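# Place small carton on raised block inside tape outline

## Task

Set the small carton onto the raised block so that no part of it extends beyond the blue tape outline. Leave the large carton undisturbed, since moving it counts against the result. The carton must stay there on its own, not because the robot holds it. Finish by releasing it and backing the tool away.

## Robot and tools

Robot: one six-joint Doosan M1013 arm with a vacuum tool at the wrist. The tool has four suction cups on two air channels: a and b. Loose objects may get an occasional brief shove. Nothing may be pushed or dropped off the table, or the task fails.

Frames. The scene frame has its origin on the table surface directly under the arm base, +z up, and +y to the left when facing along +x. Results report the cup point, which is the centre of the four cup rims, in this frame: position in metres, orientation as a quaternion (w,x,y,z), and linear (m/s) and angular (rad/s) velocities. The base may be slightly tilted, and the reported position can be a little off, more so at long reach. The cup point has its own axes. The cups point along its +z. In those axes the cups are at x = -35 and +35 mm, with channel a at y = -70 mm and channel b at y = +70 mm. The tool body reaches 148 mm to either side along y.

execute_actions(actions): actions is a list of actions, run in order. Each action is a list of up to 15 rows, and each row lasts one control step (1/30 s). If an action has fewer than 15 rows, its final row repeats to fill the remaining steps. A row is 8 numbers, each in [-1, 1]: dx, dy, dz, rx, ry, rz, suction_a, suction_b. The first six are an offset, not a pose. They are measured in the cup point's own axes from where the cup point was at the start of that action, and each row is taken from that same start, not added to the previous row. For the first action in a call, the start is the last pose a result reported. The scale is 1.0 = 0.6 m for dx, dy and dz, and 1.0 = 180 degrees for the angles. rx, ry and rz form a single rotation vector. For suction, +1 asks for full vacuum (about 75 kPa below ambient) and smaller values ask for that fraction. 0.01 or less switches the channel off. A setting stays in force until changed. An empty list only returns the current state and images.

Motion limits. At each step the commanded pose is clipped to within 70 mm and 16 degrees of the measured pose. Position is favoured over orientation when both cannot be met. Once an action ends, the arm goes no further than the last clipped pose, so large offsets must be spread over several actions. The result line Hand target shows the pose the controller is currently driving toward.

move(target, speed, blocking): target is a single row of 8 numbers, laid out and scaled as above. It is an offset in cup-point axes from the pose in the latest result that shows one, and the path to it is a straight line. The suction values are applied when the move begins. speed is the top path speed in m/s, from 0.002 to 0.5 (default 0.25), and turning is capped at twice that in rad/s. The path takes 0.5 to 10 s and is cut off at 10 s. The arm does not slow for obstacles, can lag or overshoot, and can exceed speed, especially near full extension. With blocking=false the call returns after 0.5 s. You must then call wait or stop before any further move or actions. The result adds a move: line giving the outcome (done, off_target, moving, held, fault), the limits that acted (paced = the sent pose was clipped; held = a check blocked some steps, and the arm may then surge), and the remaining distance to target.

wait(seconds): 0 to 10. The arm keeps its last command, and the call returns early if a running move finishes. stop(): brakes a running move. The arm needs space to stop, but suction is unaffected. zoom_image(camera, region): camera is one of cam_head_left, cam_head_right, cam_high, cam_low (each 672x504) or cam_wrist (616x616). region is [x0, y0, x1, y1] in pixels from the top-left corner, at most 504x504. read_manual(section): returns licence texts only; "licences" is the sole section. finished_scene(scene): ends the given scene for good and reports success. Call it only after releasing the carton and moving clear, once everything is at rest.

Result lines. suction_measured_a and suction_measured_b give the vacuum each channel reached. A value near 0 means no seal. On an airtight surface the reading sits up to 0.17 below the request, or 0.27 with both channels on. part_present_a and part_present_b switch to 1 at 0.54 and back to 0 below 0.49. Action calls list cup point positions at some steps, with HELD marking steps that were held back. A pose unreachable line means the clearance check altered or blocked the command; a block or post under the base counts as arm. Flange force is an estimate that includes the weight of any held load and is noisy during acceleration. A reading of no reading means no estimate is available. MOTOR HOT warns of overheating; at the limit an OVER-TEMPERATURE FAULT applies the brakes until the motors cool.

Gripping. Switch a channel on and press both of its cups fully flat onto a smooth face. Edges, seams or holes under a rim will leak. Both channels share one pump, so a channel with an uncovered cup starves the other one. Under vacuum the cups shrink, so the held object sits up to 12 mm closer to the tool. To release, set the object down on its support, switch both channels off, then lift more than 15 mm. If a cup seals onto the table, switch that channel off.

Avoid. The arm is stiff. Aiming even slightly below a firm surface can cause a fault stop, and faster contact hits harder. A torque fault (load limits in N m: waist 323, shoulder 323, elbow 152, the three wrist joints 42.7) or any outside force of 144 N freezes the arm for 10 s and drops the rest of the call. Joint ranges (rad): elbow -2.792 to 2.792; all other joints -6.283 to 6.283. Dropping, slamming or shoving objects lowers the result. Smooth, quick, low-effort motion is preferred.

Each tool is called after "Call:" as name(argument=value, ...), one argument or row to a line, values as JSON.

## Session

Call:
execute_actions(
  actions=[],
)

Scene clock: 0.00 s.
end_effector_position=(+0.6487, +0.0205, +0.5085) suction_measured_a=0.00 part_present_a=0 suction_measured_b=0.00 part_present_b=0 end_effector_quat_wxyz=(+0.001, +0.696, +0.718, +0.001) end_effector_velocity=(-0.000, -0.002, -0.000) end_effector_angular_velocity=(-0.000, +0.002, -0.002)
Joint positions: [-0.052  0.15   1.528  0.     1.462  1.518]
Joint velocities: [-0.002  0.     0.    -0.     0.002 -0.001]
Flange force (N, the push that the arm receives, along the end effector's own x y z axes): no reading
Hand target: +0.649, +0.021, +0.508; +0.001, +0.696, +0.718, +0.001

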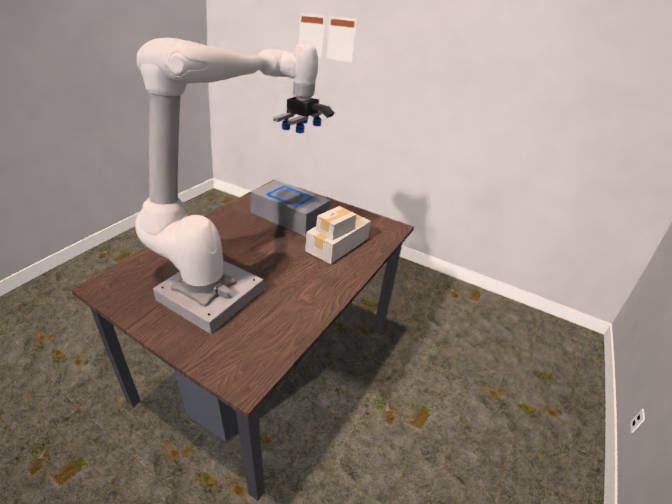

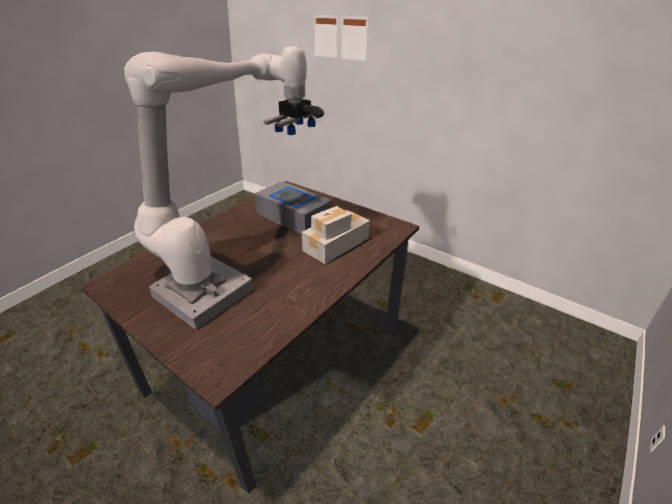

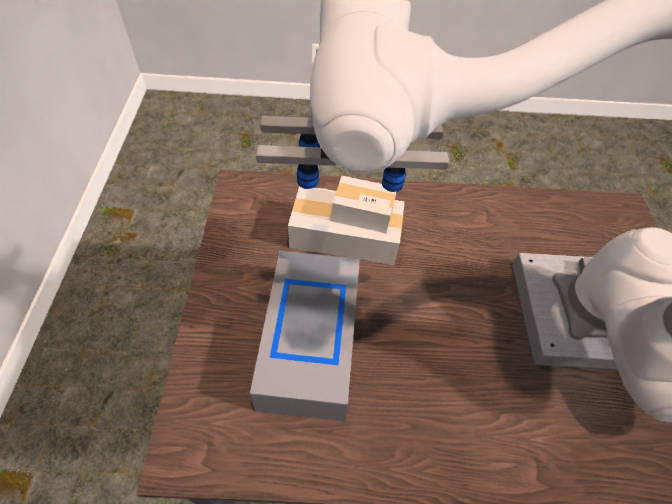

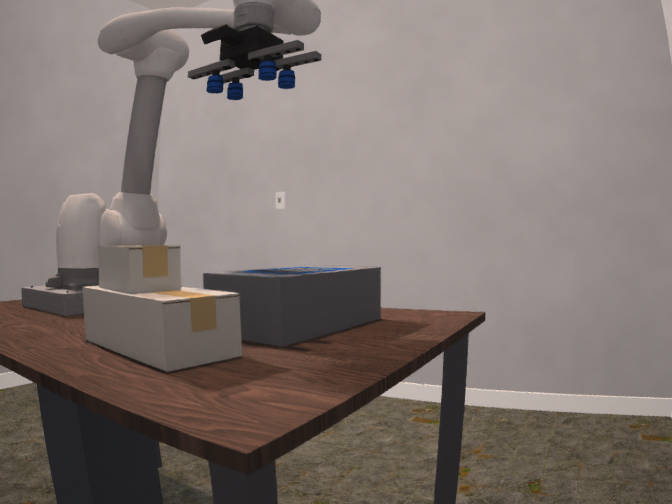

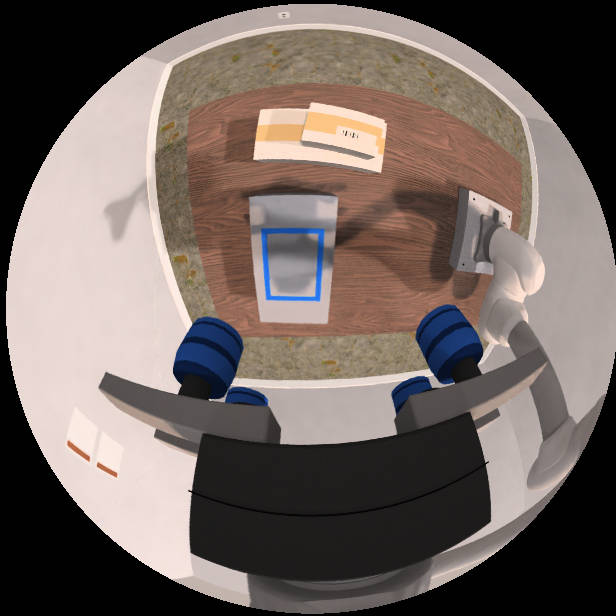

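Call:
move(
  target=[-0.2,-0.13,0.25,0,0,0,0,0],
)

Scene clock: 1.43 s.
end_effector_position=(+0.5749, -0.1019, +0.3584) suction_measured_a=0.00 part_present_a=0 suction_measured_b=0.00 part_present_b=0 end_effector_quat_wxyz=(+0.002, +0.696, +0.718, +0.001) end_effector_velocity=(+0.000, -0.000, -0.002) end_effector_angular_velocity=(+0.004, +0.001, -0.002)
Joint positions: [-0.265  0.107  1.855 -0.     1.178  1.305]
Joint velocities: [-0.002  0.002  0.001  0.004 -0.001 -0.001]
Flange force (N, the push that the arm receives, along the end effector's own x y z axes): [-1.7 8.9 1.0]
Hand target: +0.575, -0.102, +0.358; +0.001, +0.696, +0.718, +0.001
Off the commanded pose: 0.000 m, 0 deg.
move: done

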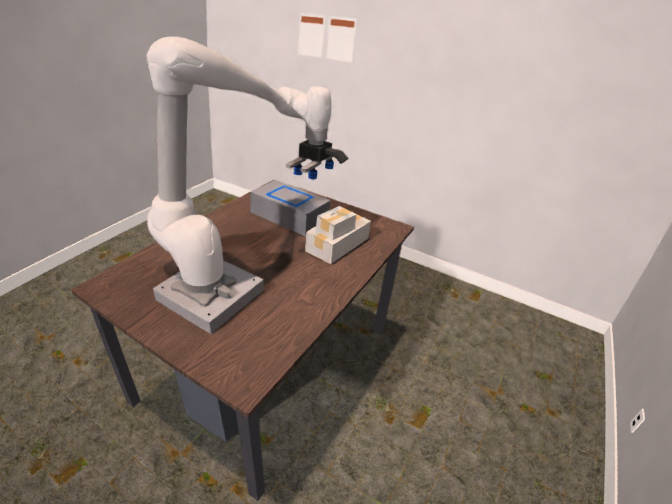

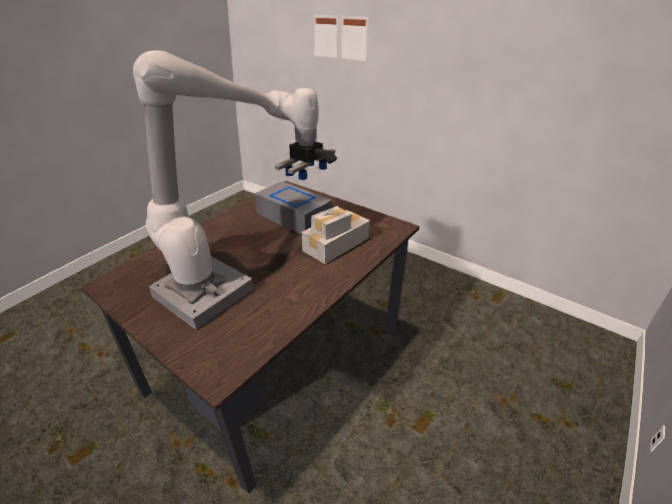

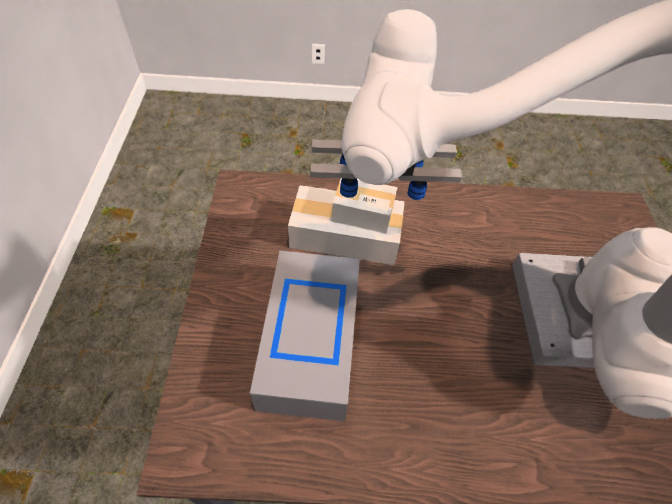

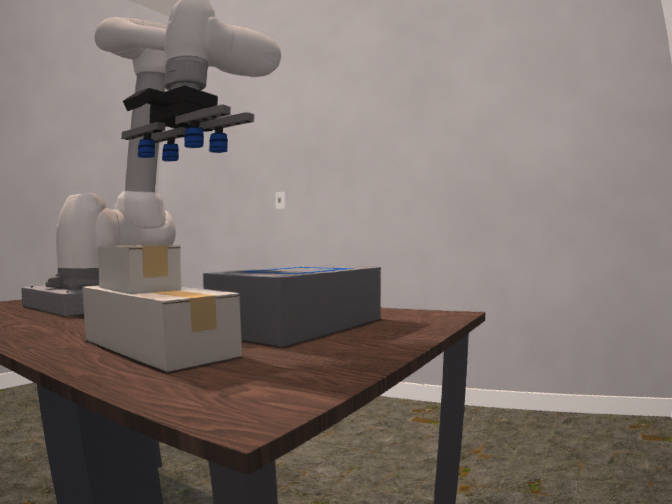

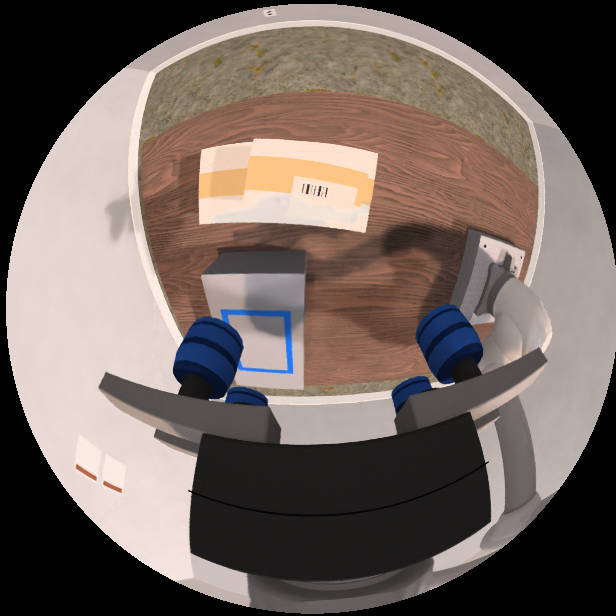

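Call:
move(
  target=[-0.088,0.028,0.18,0,0,-0.461,0,0],
  speed=0.4,
)

Scene clock: 4.07 s.
end_effector_position=(+0.5937, -0.1543, +0.2506) suction_measured_a=0.00 part_present_a=0 suction_measured_b=0.00 part_present_b=0 end_effector_quat_wxyz=(+0.002, +0.046, +0.999, -0.001) end_effector_velocity=(+0.000, +0.000, +0.001) end_effector_angular_velocity=(+0.002, -0.002, -0.001)
Joint positions: [-0.341  0.236  1.916 -0.     0.987 -0.219]
Joint velocities: [-0.001 -0.001  0.     0.003 -0.001 -0.001]
Flange force (N, the push that the arm receives, along the end effector's own x y z axes): [-6.3 -1.5 1.1]
Hand target: +0.594, -0.154, +0.251; +0.002, +0.046, +0.999, -0.001
Off the commanded pose: 0.000 m, 0 deg.
move: done

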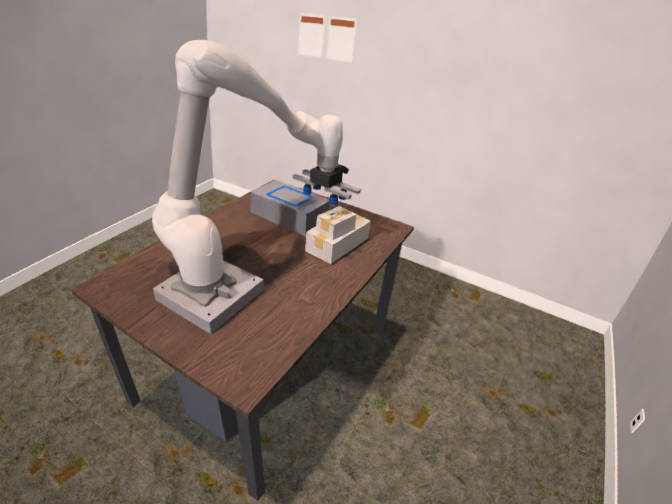

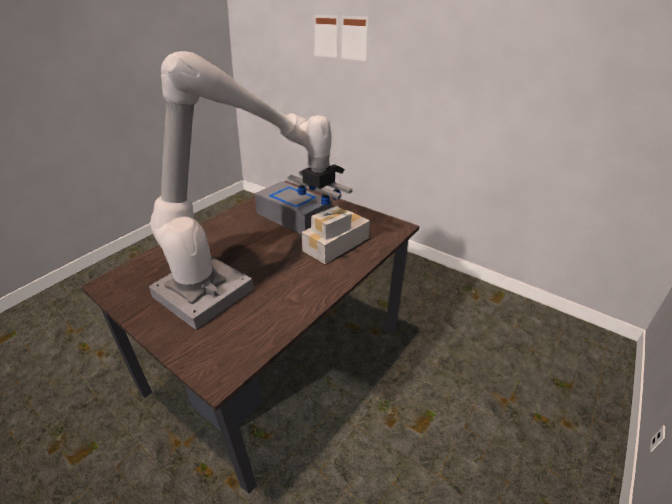

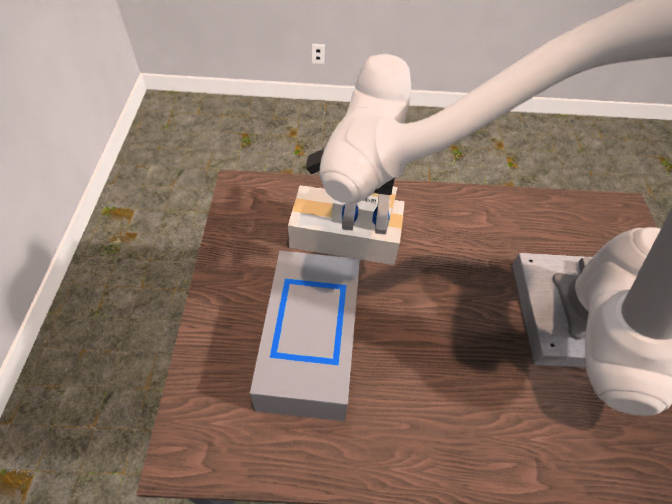

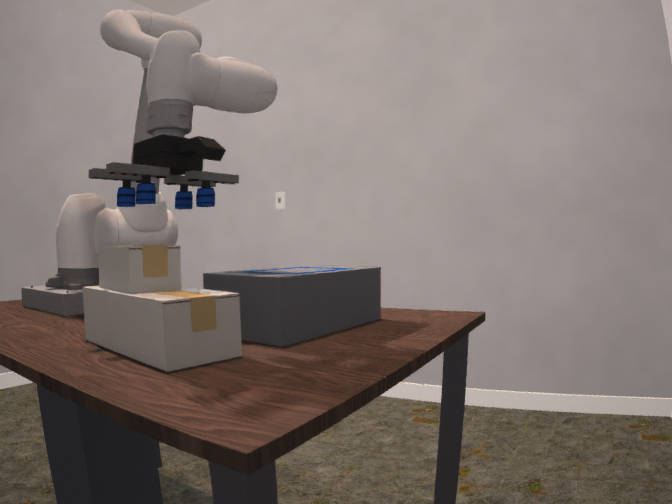

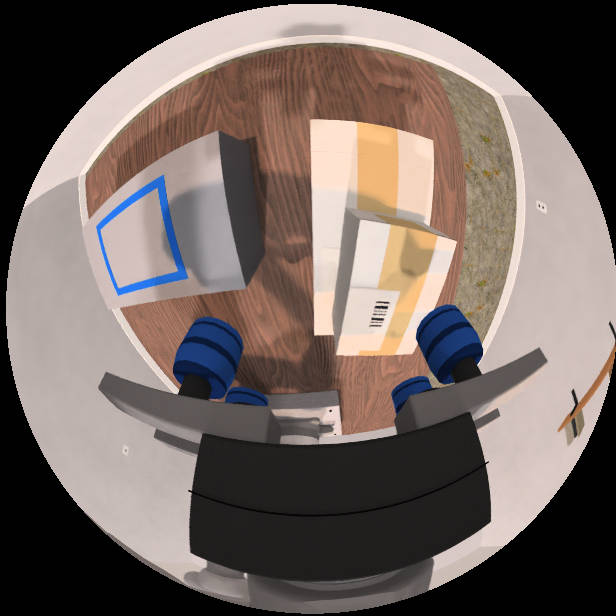

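Call:
move(
  target=[-0.014,0,0.09,0,0,0.04,0,0],
  speed=0.15,
)

Scene clock: 5.03 s.
end_effector_position=(+0.6023, -0.1550, +0.1966) suction_measured_a=0.00 part_present_a=0 suction_measured_b=0.00 part_present_b=0 end_effector_quat_wxyz=(+0.002, +0.108, +0.994, -0.000) end_effector_velocity=(-0.001, -0.001, -0.001) end_effector_angular_velocity=(-0.004, +0.003, +0.001)
Joint positions: [-0.338  0.303  1.945  0.     0.892 -0.09 ]
Joint velocities: [-0.     0.001  0.    -0.006  0.001  0.003]
Flange force (N, the push that the arm receives, along the end effector's own x y z axes): [-5.1 -0.2 0.9]
Hand target: +0.602, -0.155, +0.197; +0.002, +0.108, +0.994, -0.000
Off the commanded pose: 0.000 m, 0 deg.
move: done

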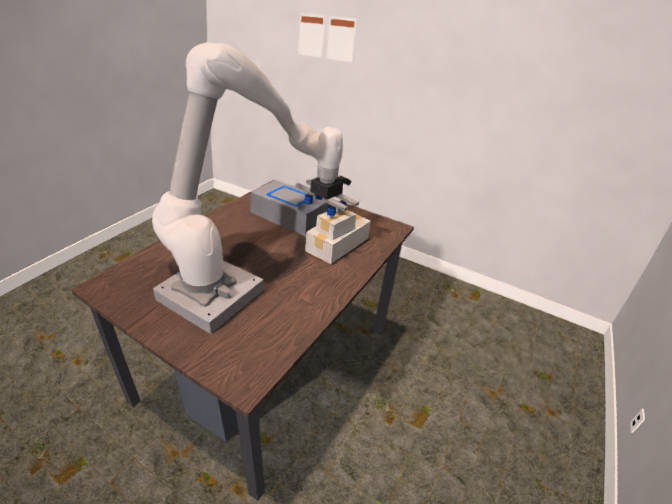

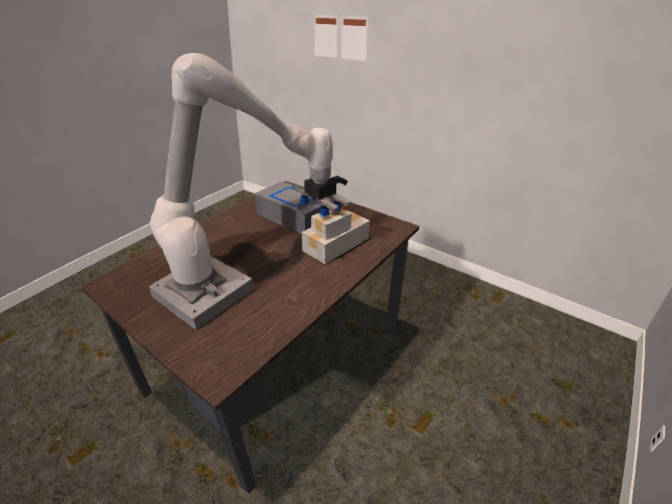

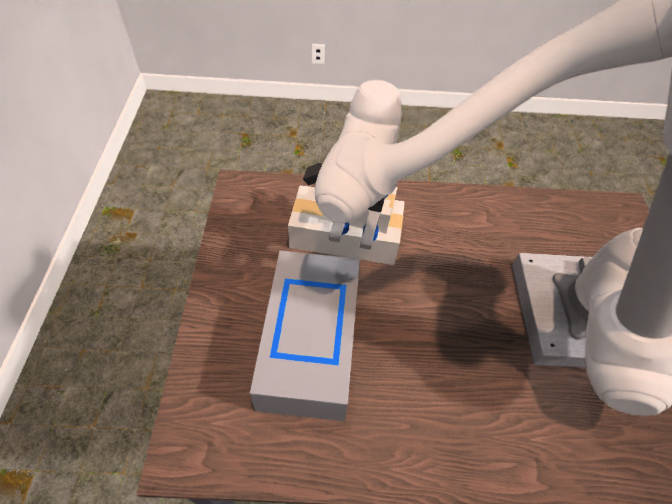

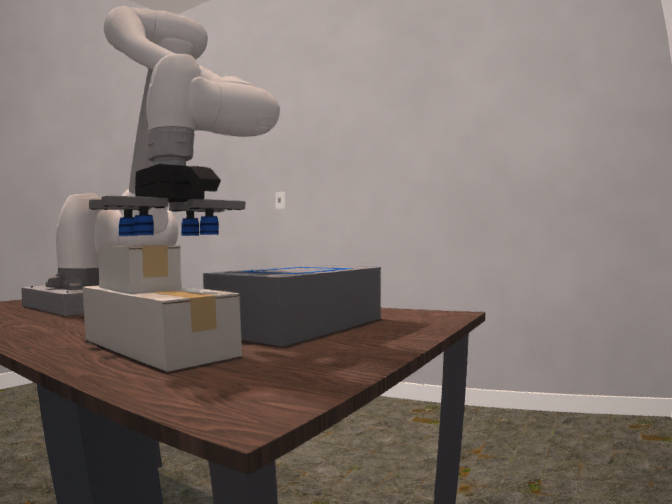

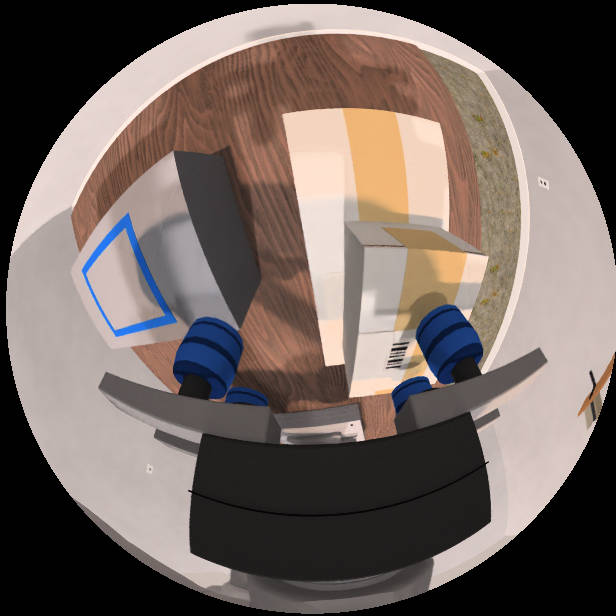

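Call:
move(
  target=[0,0.008,0.04,0,0,0,1,0],
  speed=0.04,
)

Scene clock: 6.10 s.
end_effector_position=(+0.6034, -0.1504, +0.1727) suction_measured_a=0.69 part_present_a=1 suction_measured_b=0.00 part_present_b=0 end_effector_quat_wxyz=(+0.002, +0.108, +0.994, -0.000) end_effector_velocity=(+0.000, -0.000, -0.001) end_effector_angular_velocity=(-0.001, -0.001, +0.001)
Joint positions: [-0.33   0.33   1.962  0.     0.847 -0.082]
Joint velocities: [-0.     0.001  0.    -0.001 -0.002 -0.001]
Flange force (N, the push that the arm receives, along the end effector's own x y z axes): [-5.5 0.2 4.7]
Hand target: +0.603, -0.150, +0.173; +0.002, +0.108, +0.994, -0.000
Off the commanded pose: 0.000 m, 0 deg.
move: done

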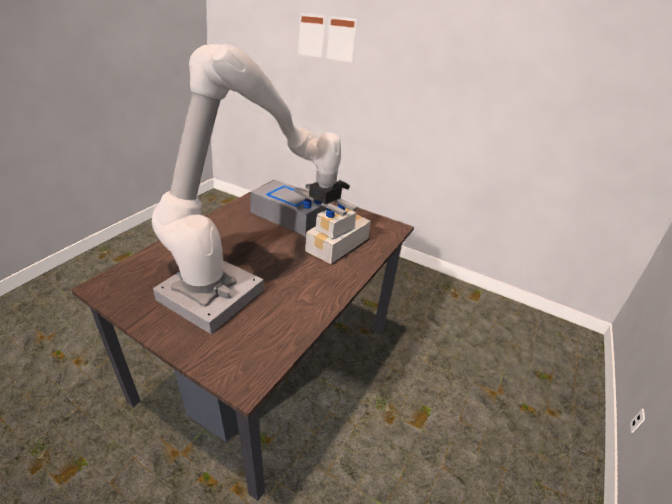

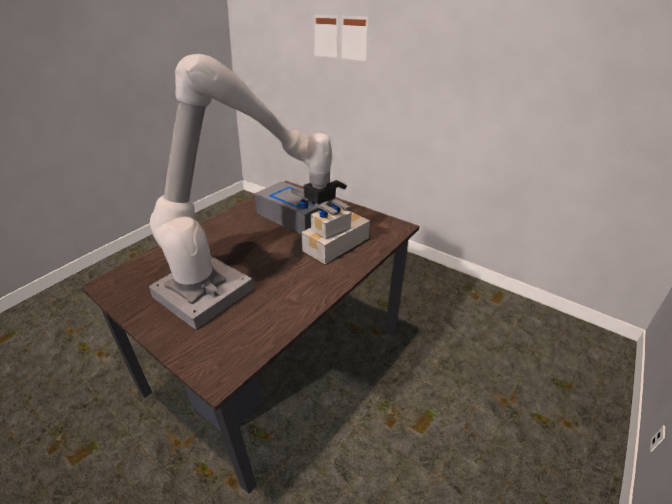

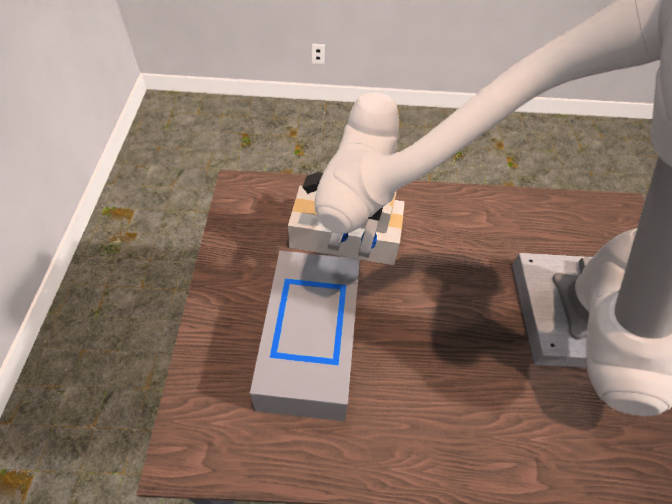

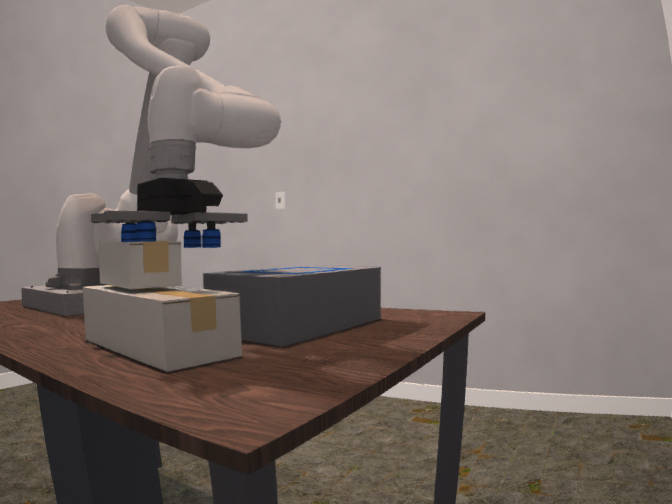

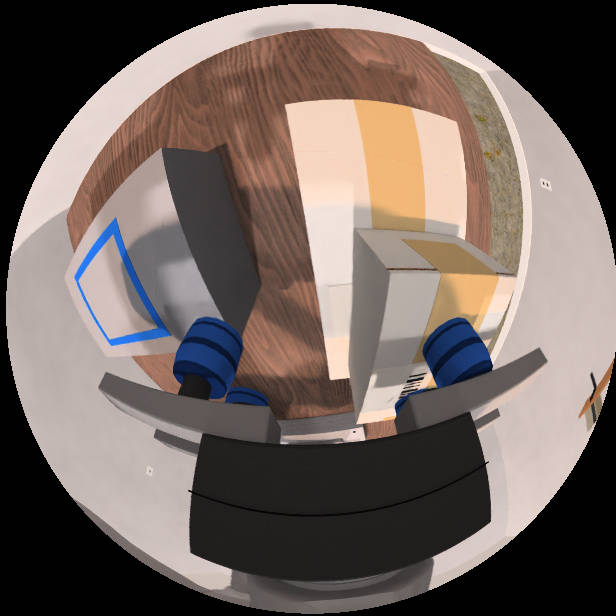

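Call:
move(
  target=[0,0,-0.15,0,0,0,1,0],
  speed=0.15,
)

Call:
move(
  target=[-0.173,0.508,0,0,0,0.421,1,0],
  speed=0.25,
)

Scene clock: 7.30 s.
end_effector_position=(+0.6031, -0.1503, +0.2626) suction_measured_a=0.91 part_present_a=1 suction_measured_b=0.00 part_present_b=0 end_effector_quat_wxyz=(+0.002, +0.108, +0.994, -0.000) end_effector_velocity=(+0.000, +0.000, +0.000) end_effector_angular_velocity=(+0.001, +0.001, +0.000)
Joint positions: [-0.33   0.237  1.89   0.     1.012 -0.082]
Joint velocities: [ 0.     0.    -0.     0.001  0.001 -0.   ]
Flange force (N, the push that the arm receives, along the end effector's own x y z axes): [-6.3 -0.4 3.2]
Hand target: +0.603, -0.150, +0.263; +0.002, +0.108, +0.994, -0.000
Off the commanded pose: 0.000 m, 0 deg.
move: done

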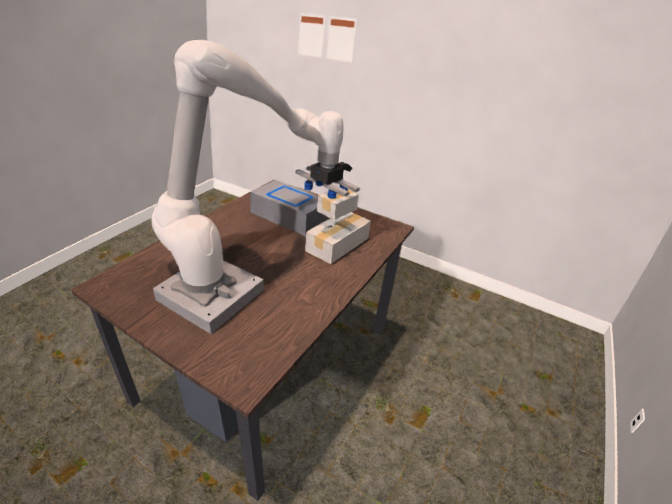

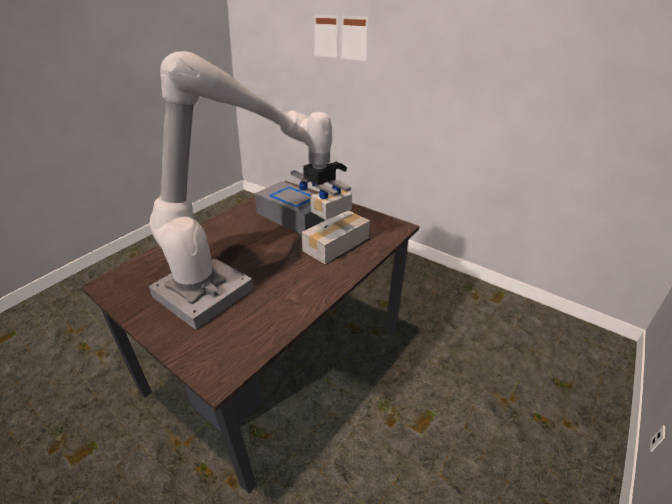

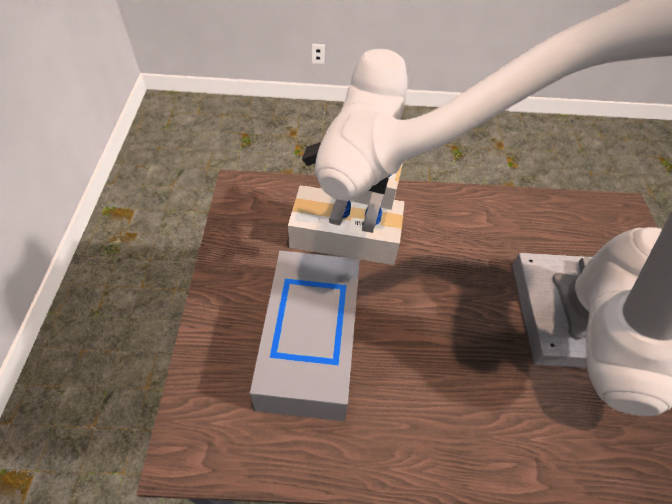

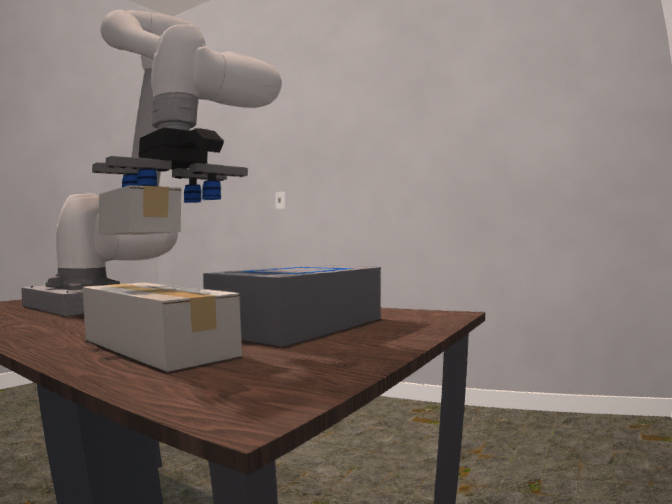

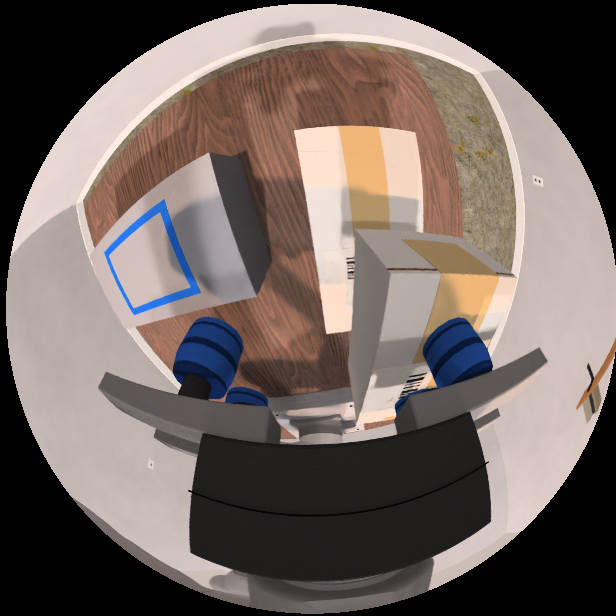

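Scene clock: 10.33 s.
end_effector_position=(+0.7701, +0.1250, +0.2630) suction_measured_a=0.91 part_present_a=1 suction_measured_b=0.00 part_present_b=0 end_effector_quat_wxyz=(+0.001, +0.696, +0.718, +0.001) end_effector_velocity=(+0.000, +0.000, -0.000) end_effector_angular_velocity=(-0.001, +0.001, -0.001)
Joint positions: [ 0.086  0.464  1.564 -0.     1.112  1.657]
Joint velocities: [ 0.     0.001 -0.    -0.001  0.     0.002]
Flange force (N, the push that the arm receives, along the end effector's own x y z axes): [0.6 6.4 2.4]
Hand target: +0.770, +0.125, +0.263; +0.001, +0.696, +0.718, +0.001
Off the commanded pose: 0.000 m, 0 deg.
move: done

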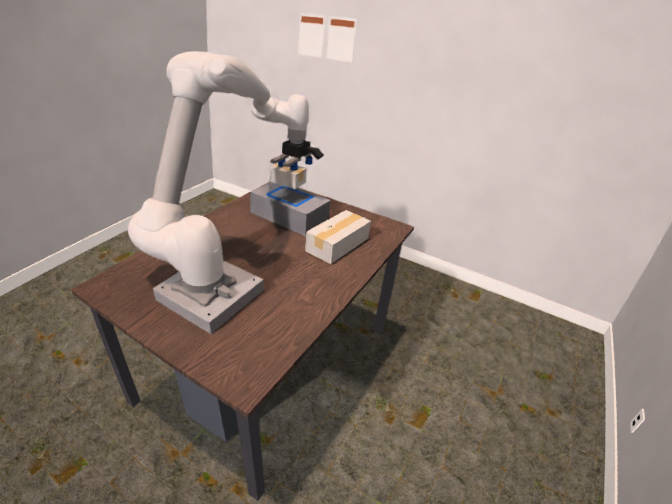

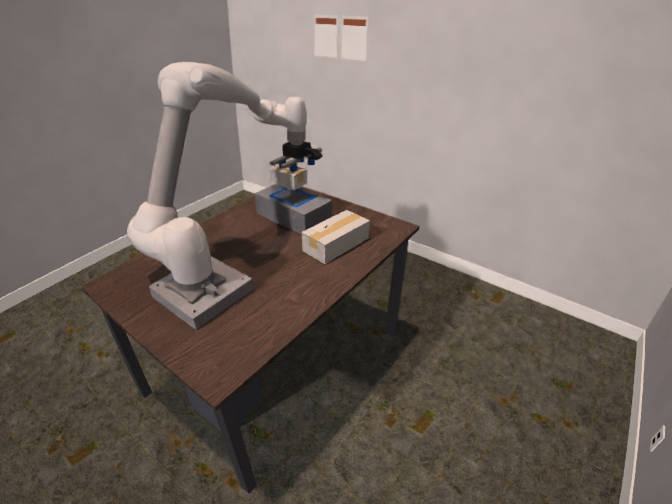

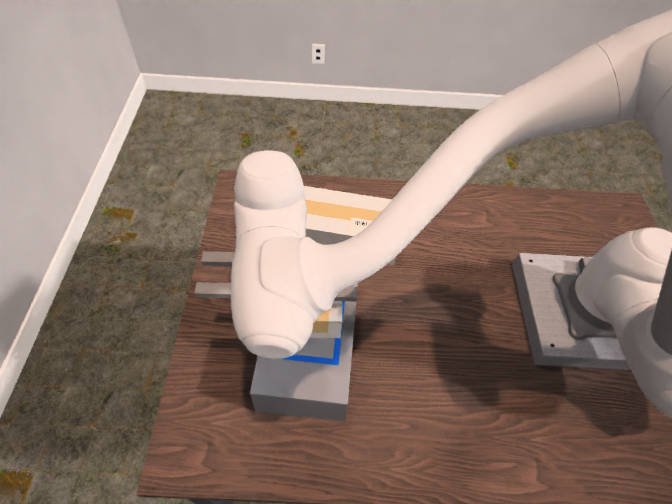

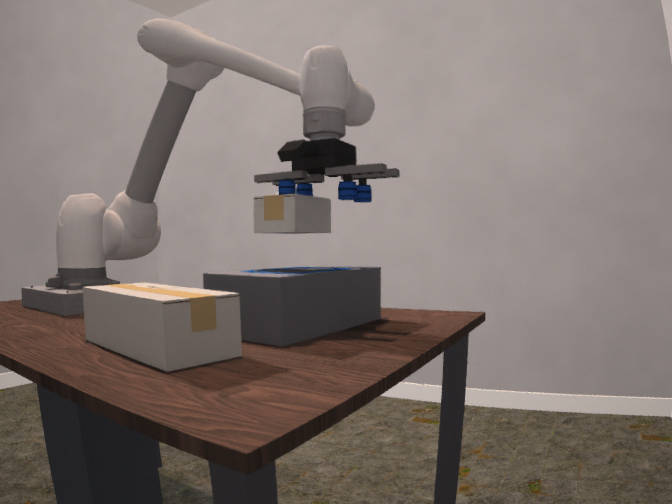

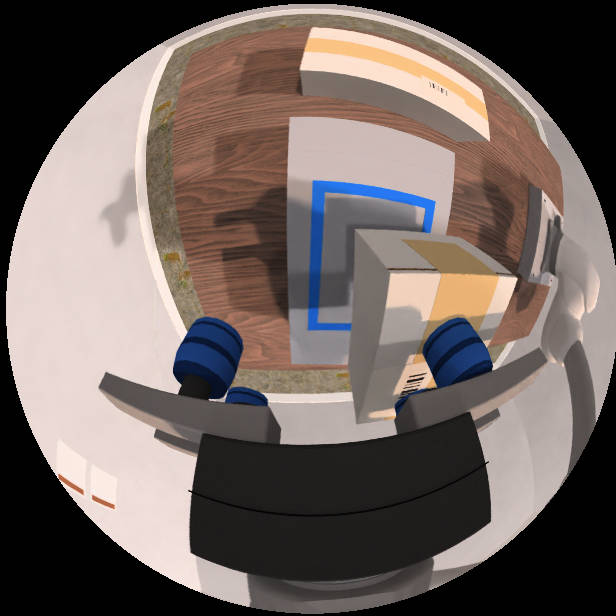

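Gap is roughly 75 mm; lower 55 mm and check.

Call:
move(
  target=[0,0,0.09,0,0,0,1,0],
  speed=0.1,
)

Scene clock: 11.43 s.
end_effector_position=(+0.7702, +0.1250, +0.2091) suction_measured_a=0.91 part_present_a=1 suction_measured_b=0.00 part_present_b=0 end_effector_quat_wxyz=(+0.001, +0.696, +0.718, +0.001) end_effector_velocity=(-0.000, +0.000, -0.001) end_effector_angular_velocity=(-0.001, +0.001, +0.002)
Joint positions: [ 0.086  0.506  1.607 -0.     1.026  1.657]
Joint velocities: [ 0.001  0.001  0.001 -0.001 -0.001 -0.   ]
Flange force (N, the push that the arm receives, along the end effector's own x y z axes): [0.4 5.7 3.3]
Hand target: +0.770, +0.125, +0.209; +0.001, +0.696, +0.718, +0.001
Off the commanded pose: 0.000 m, 0 deg.
move: done

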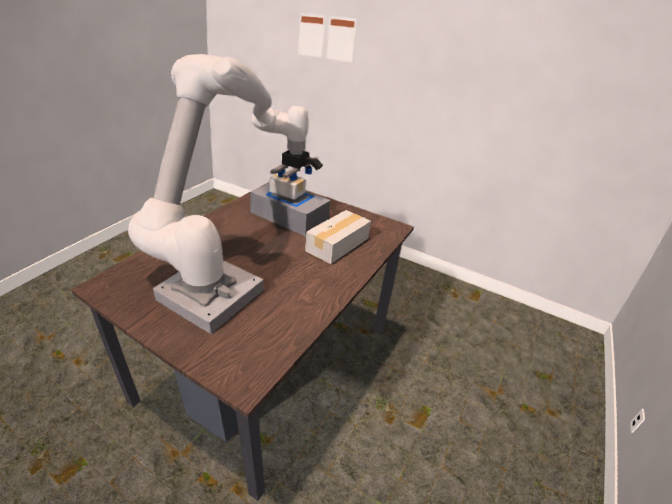

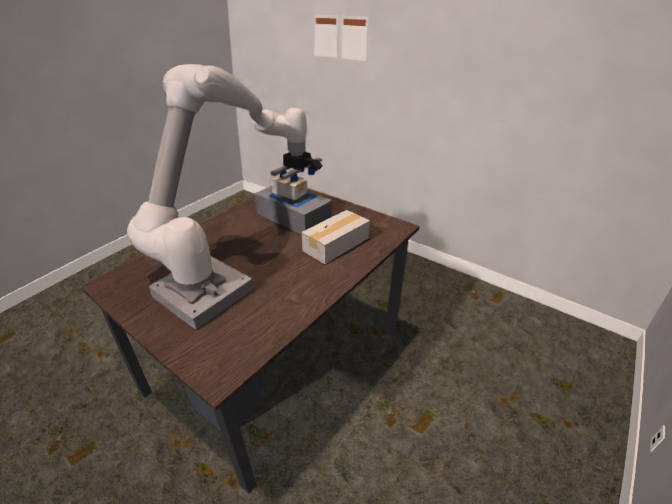

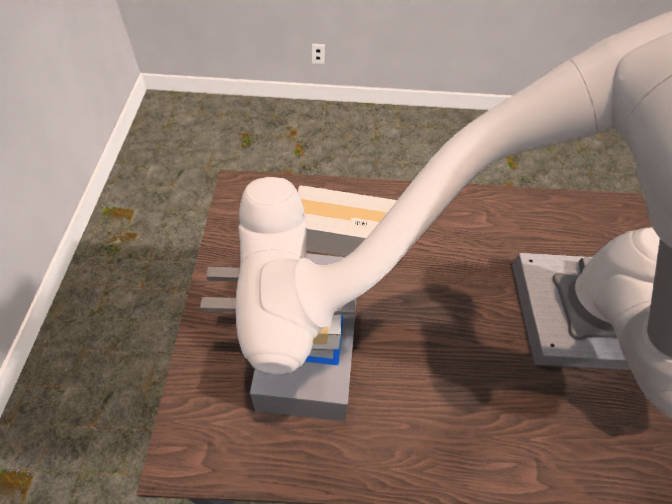

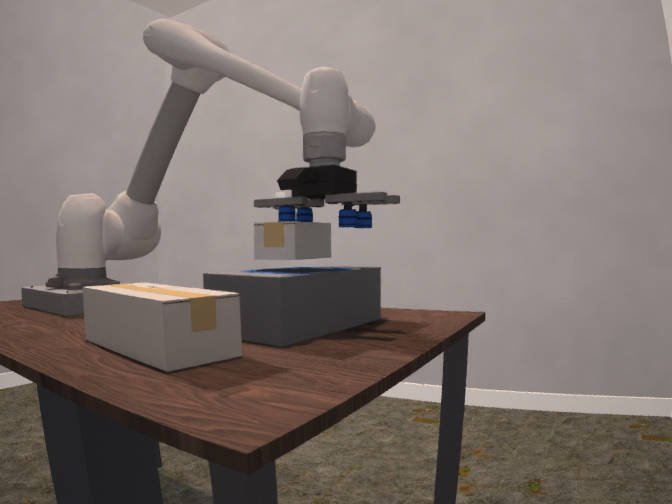

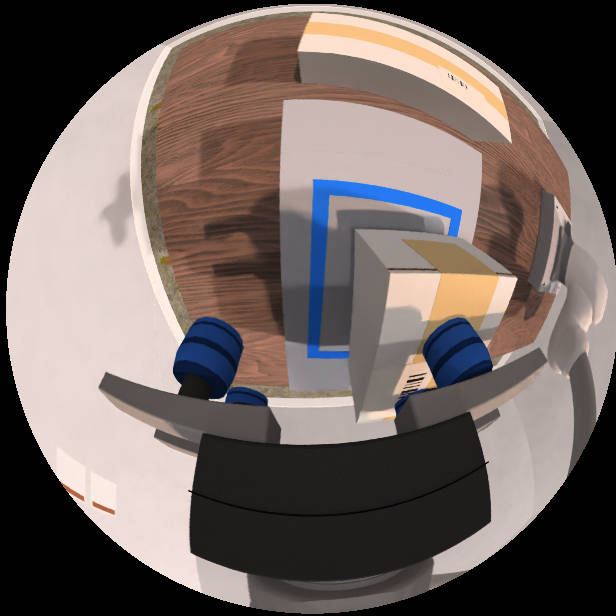

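Call:
move(
  target=[-0.02,0.018,0.02,0,0,0.01,1,0],
  speed=0.05,
)

Call:
zoom_image(
  camera="cam_head_left",
  region=[230,150,350,240],
)

Scene clock: 12.40 s.
end_effector_position=(+0.7814, +0.1134, +0.1971) suction_measured_a=0.91 part_present_a=1 suction_measured_b=0.00 part_present_b=0 end_effector_quat_wxyz=(+0.001, +0.707, +0.707, +0.001) end_effector_velocity=(+0.000, -0.000, -0.001) end_effector_angular_velocity=(+0.001, +0.001, -0.001)
Joint positions: [ 0.07   0.529  1.595 -0.     1.016  1.672]
Joint velocities: [-0.001  0.001 -0.     0.001 -0.    -0.   ]
Flange force (N, the push that the arm receives, along the end effector's own x y z axes): [0.2 6.2 3.9]
Hand target: +0.781, +0.113, +0.197; +0.001, +0.707, +0.707, +0.001
Off the commanded pose: 0.000 m, 0 deg.
move: done

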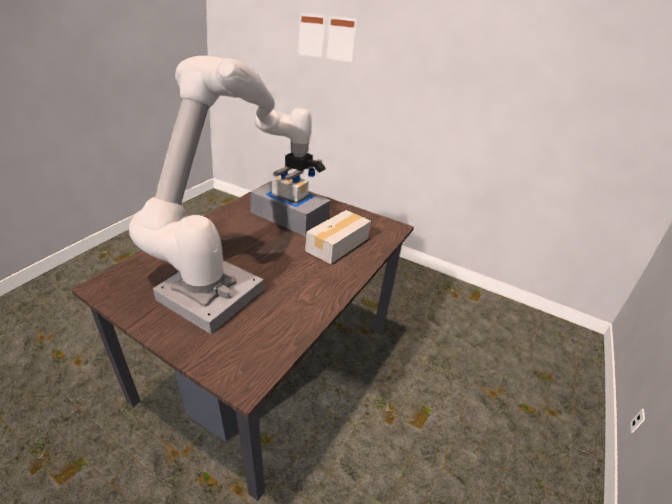

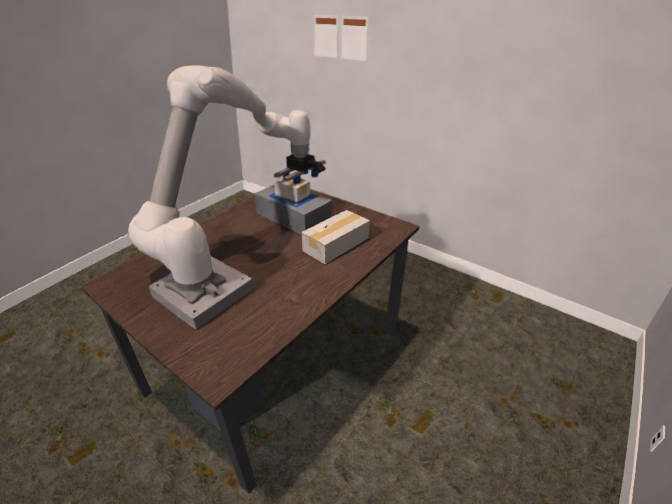

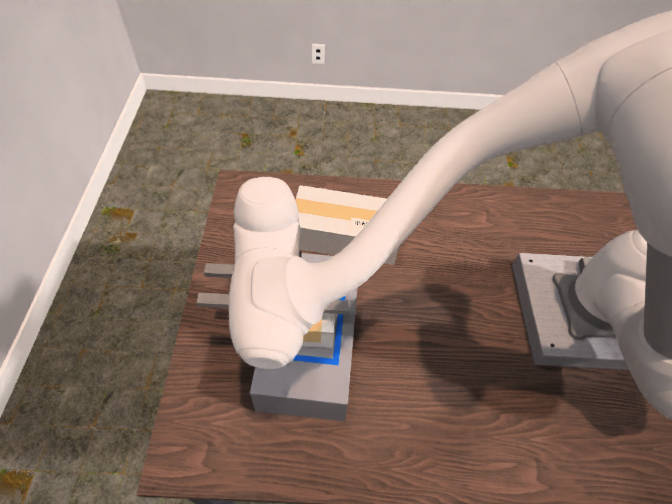

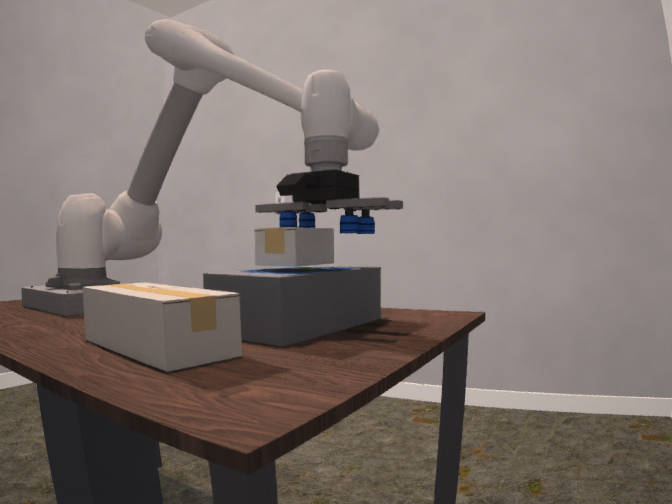

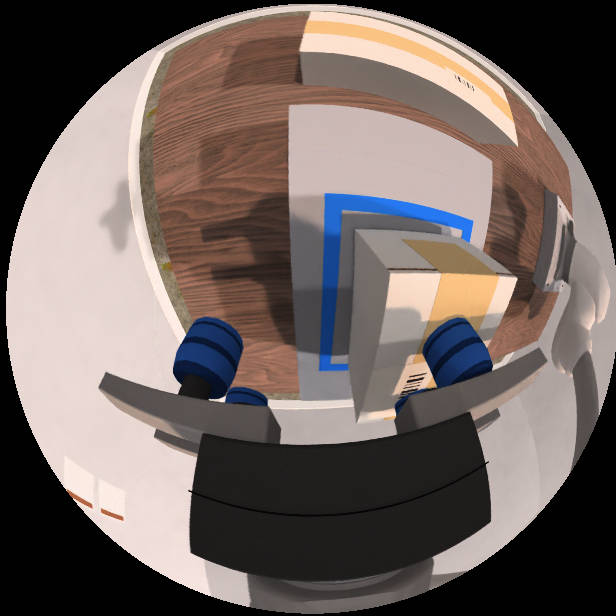

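Region (230, 150, 350, 240) of cam_head_left's 672x504 image, scaled by 4.200, with more detail than that image has; it fills the top 378 rows of this view, and the rest is white.

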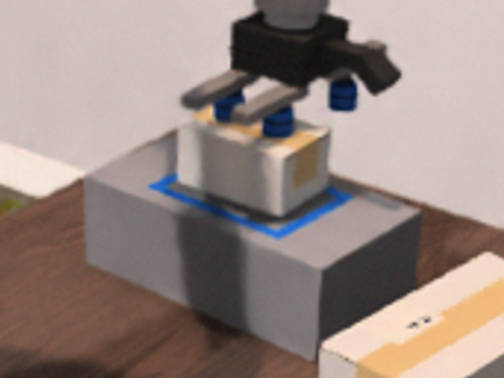

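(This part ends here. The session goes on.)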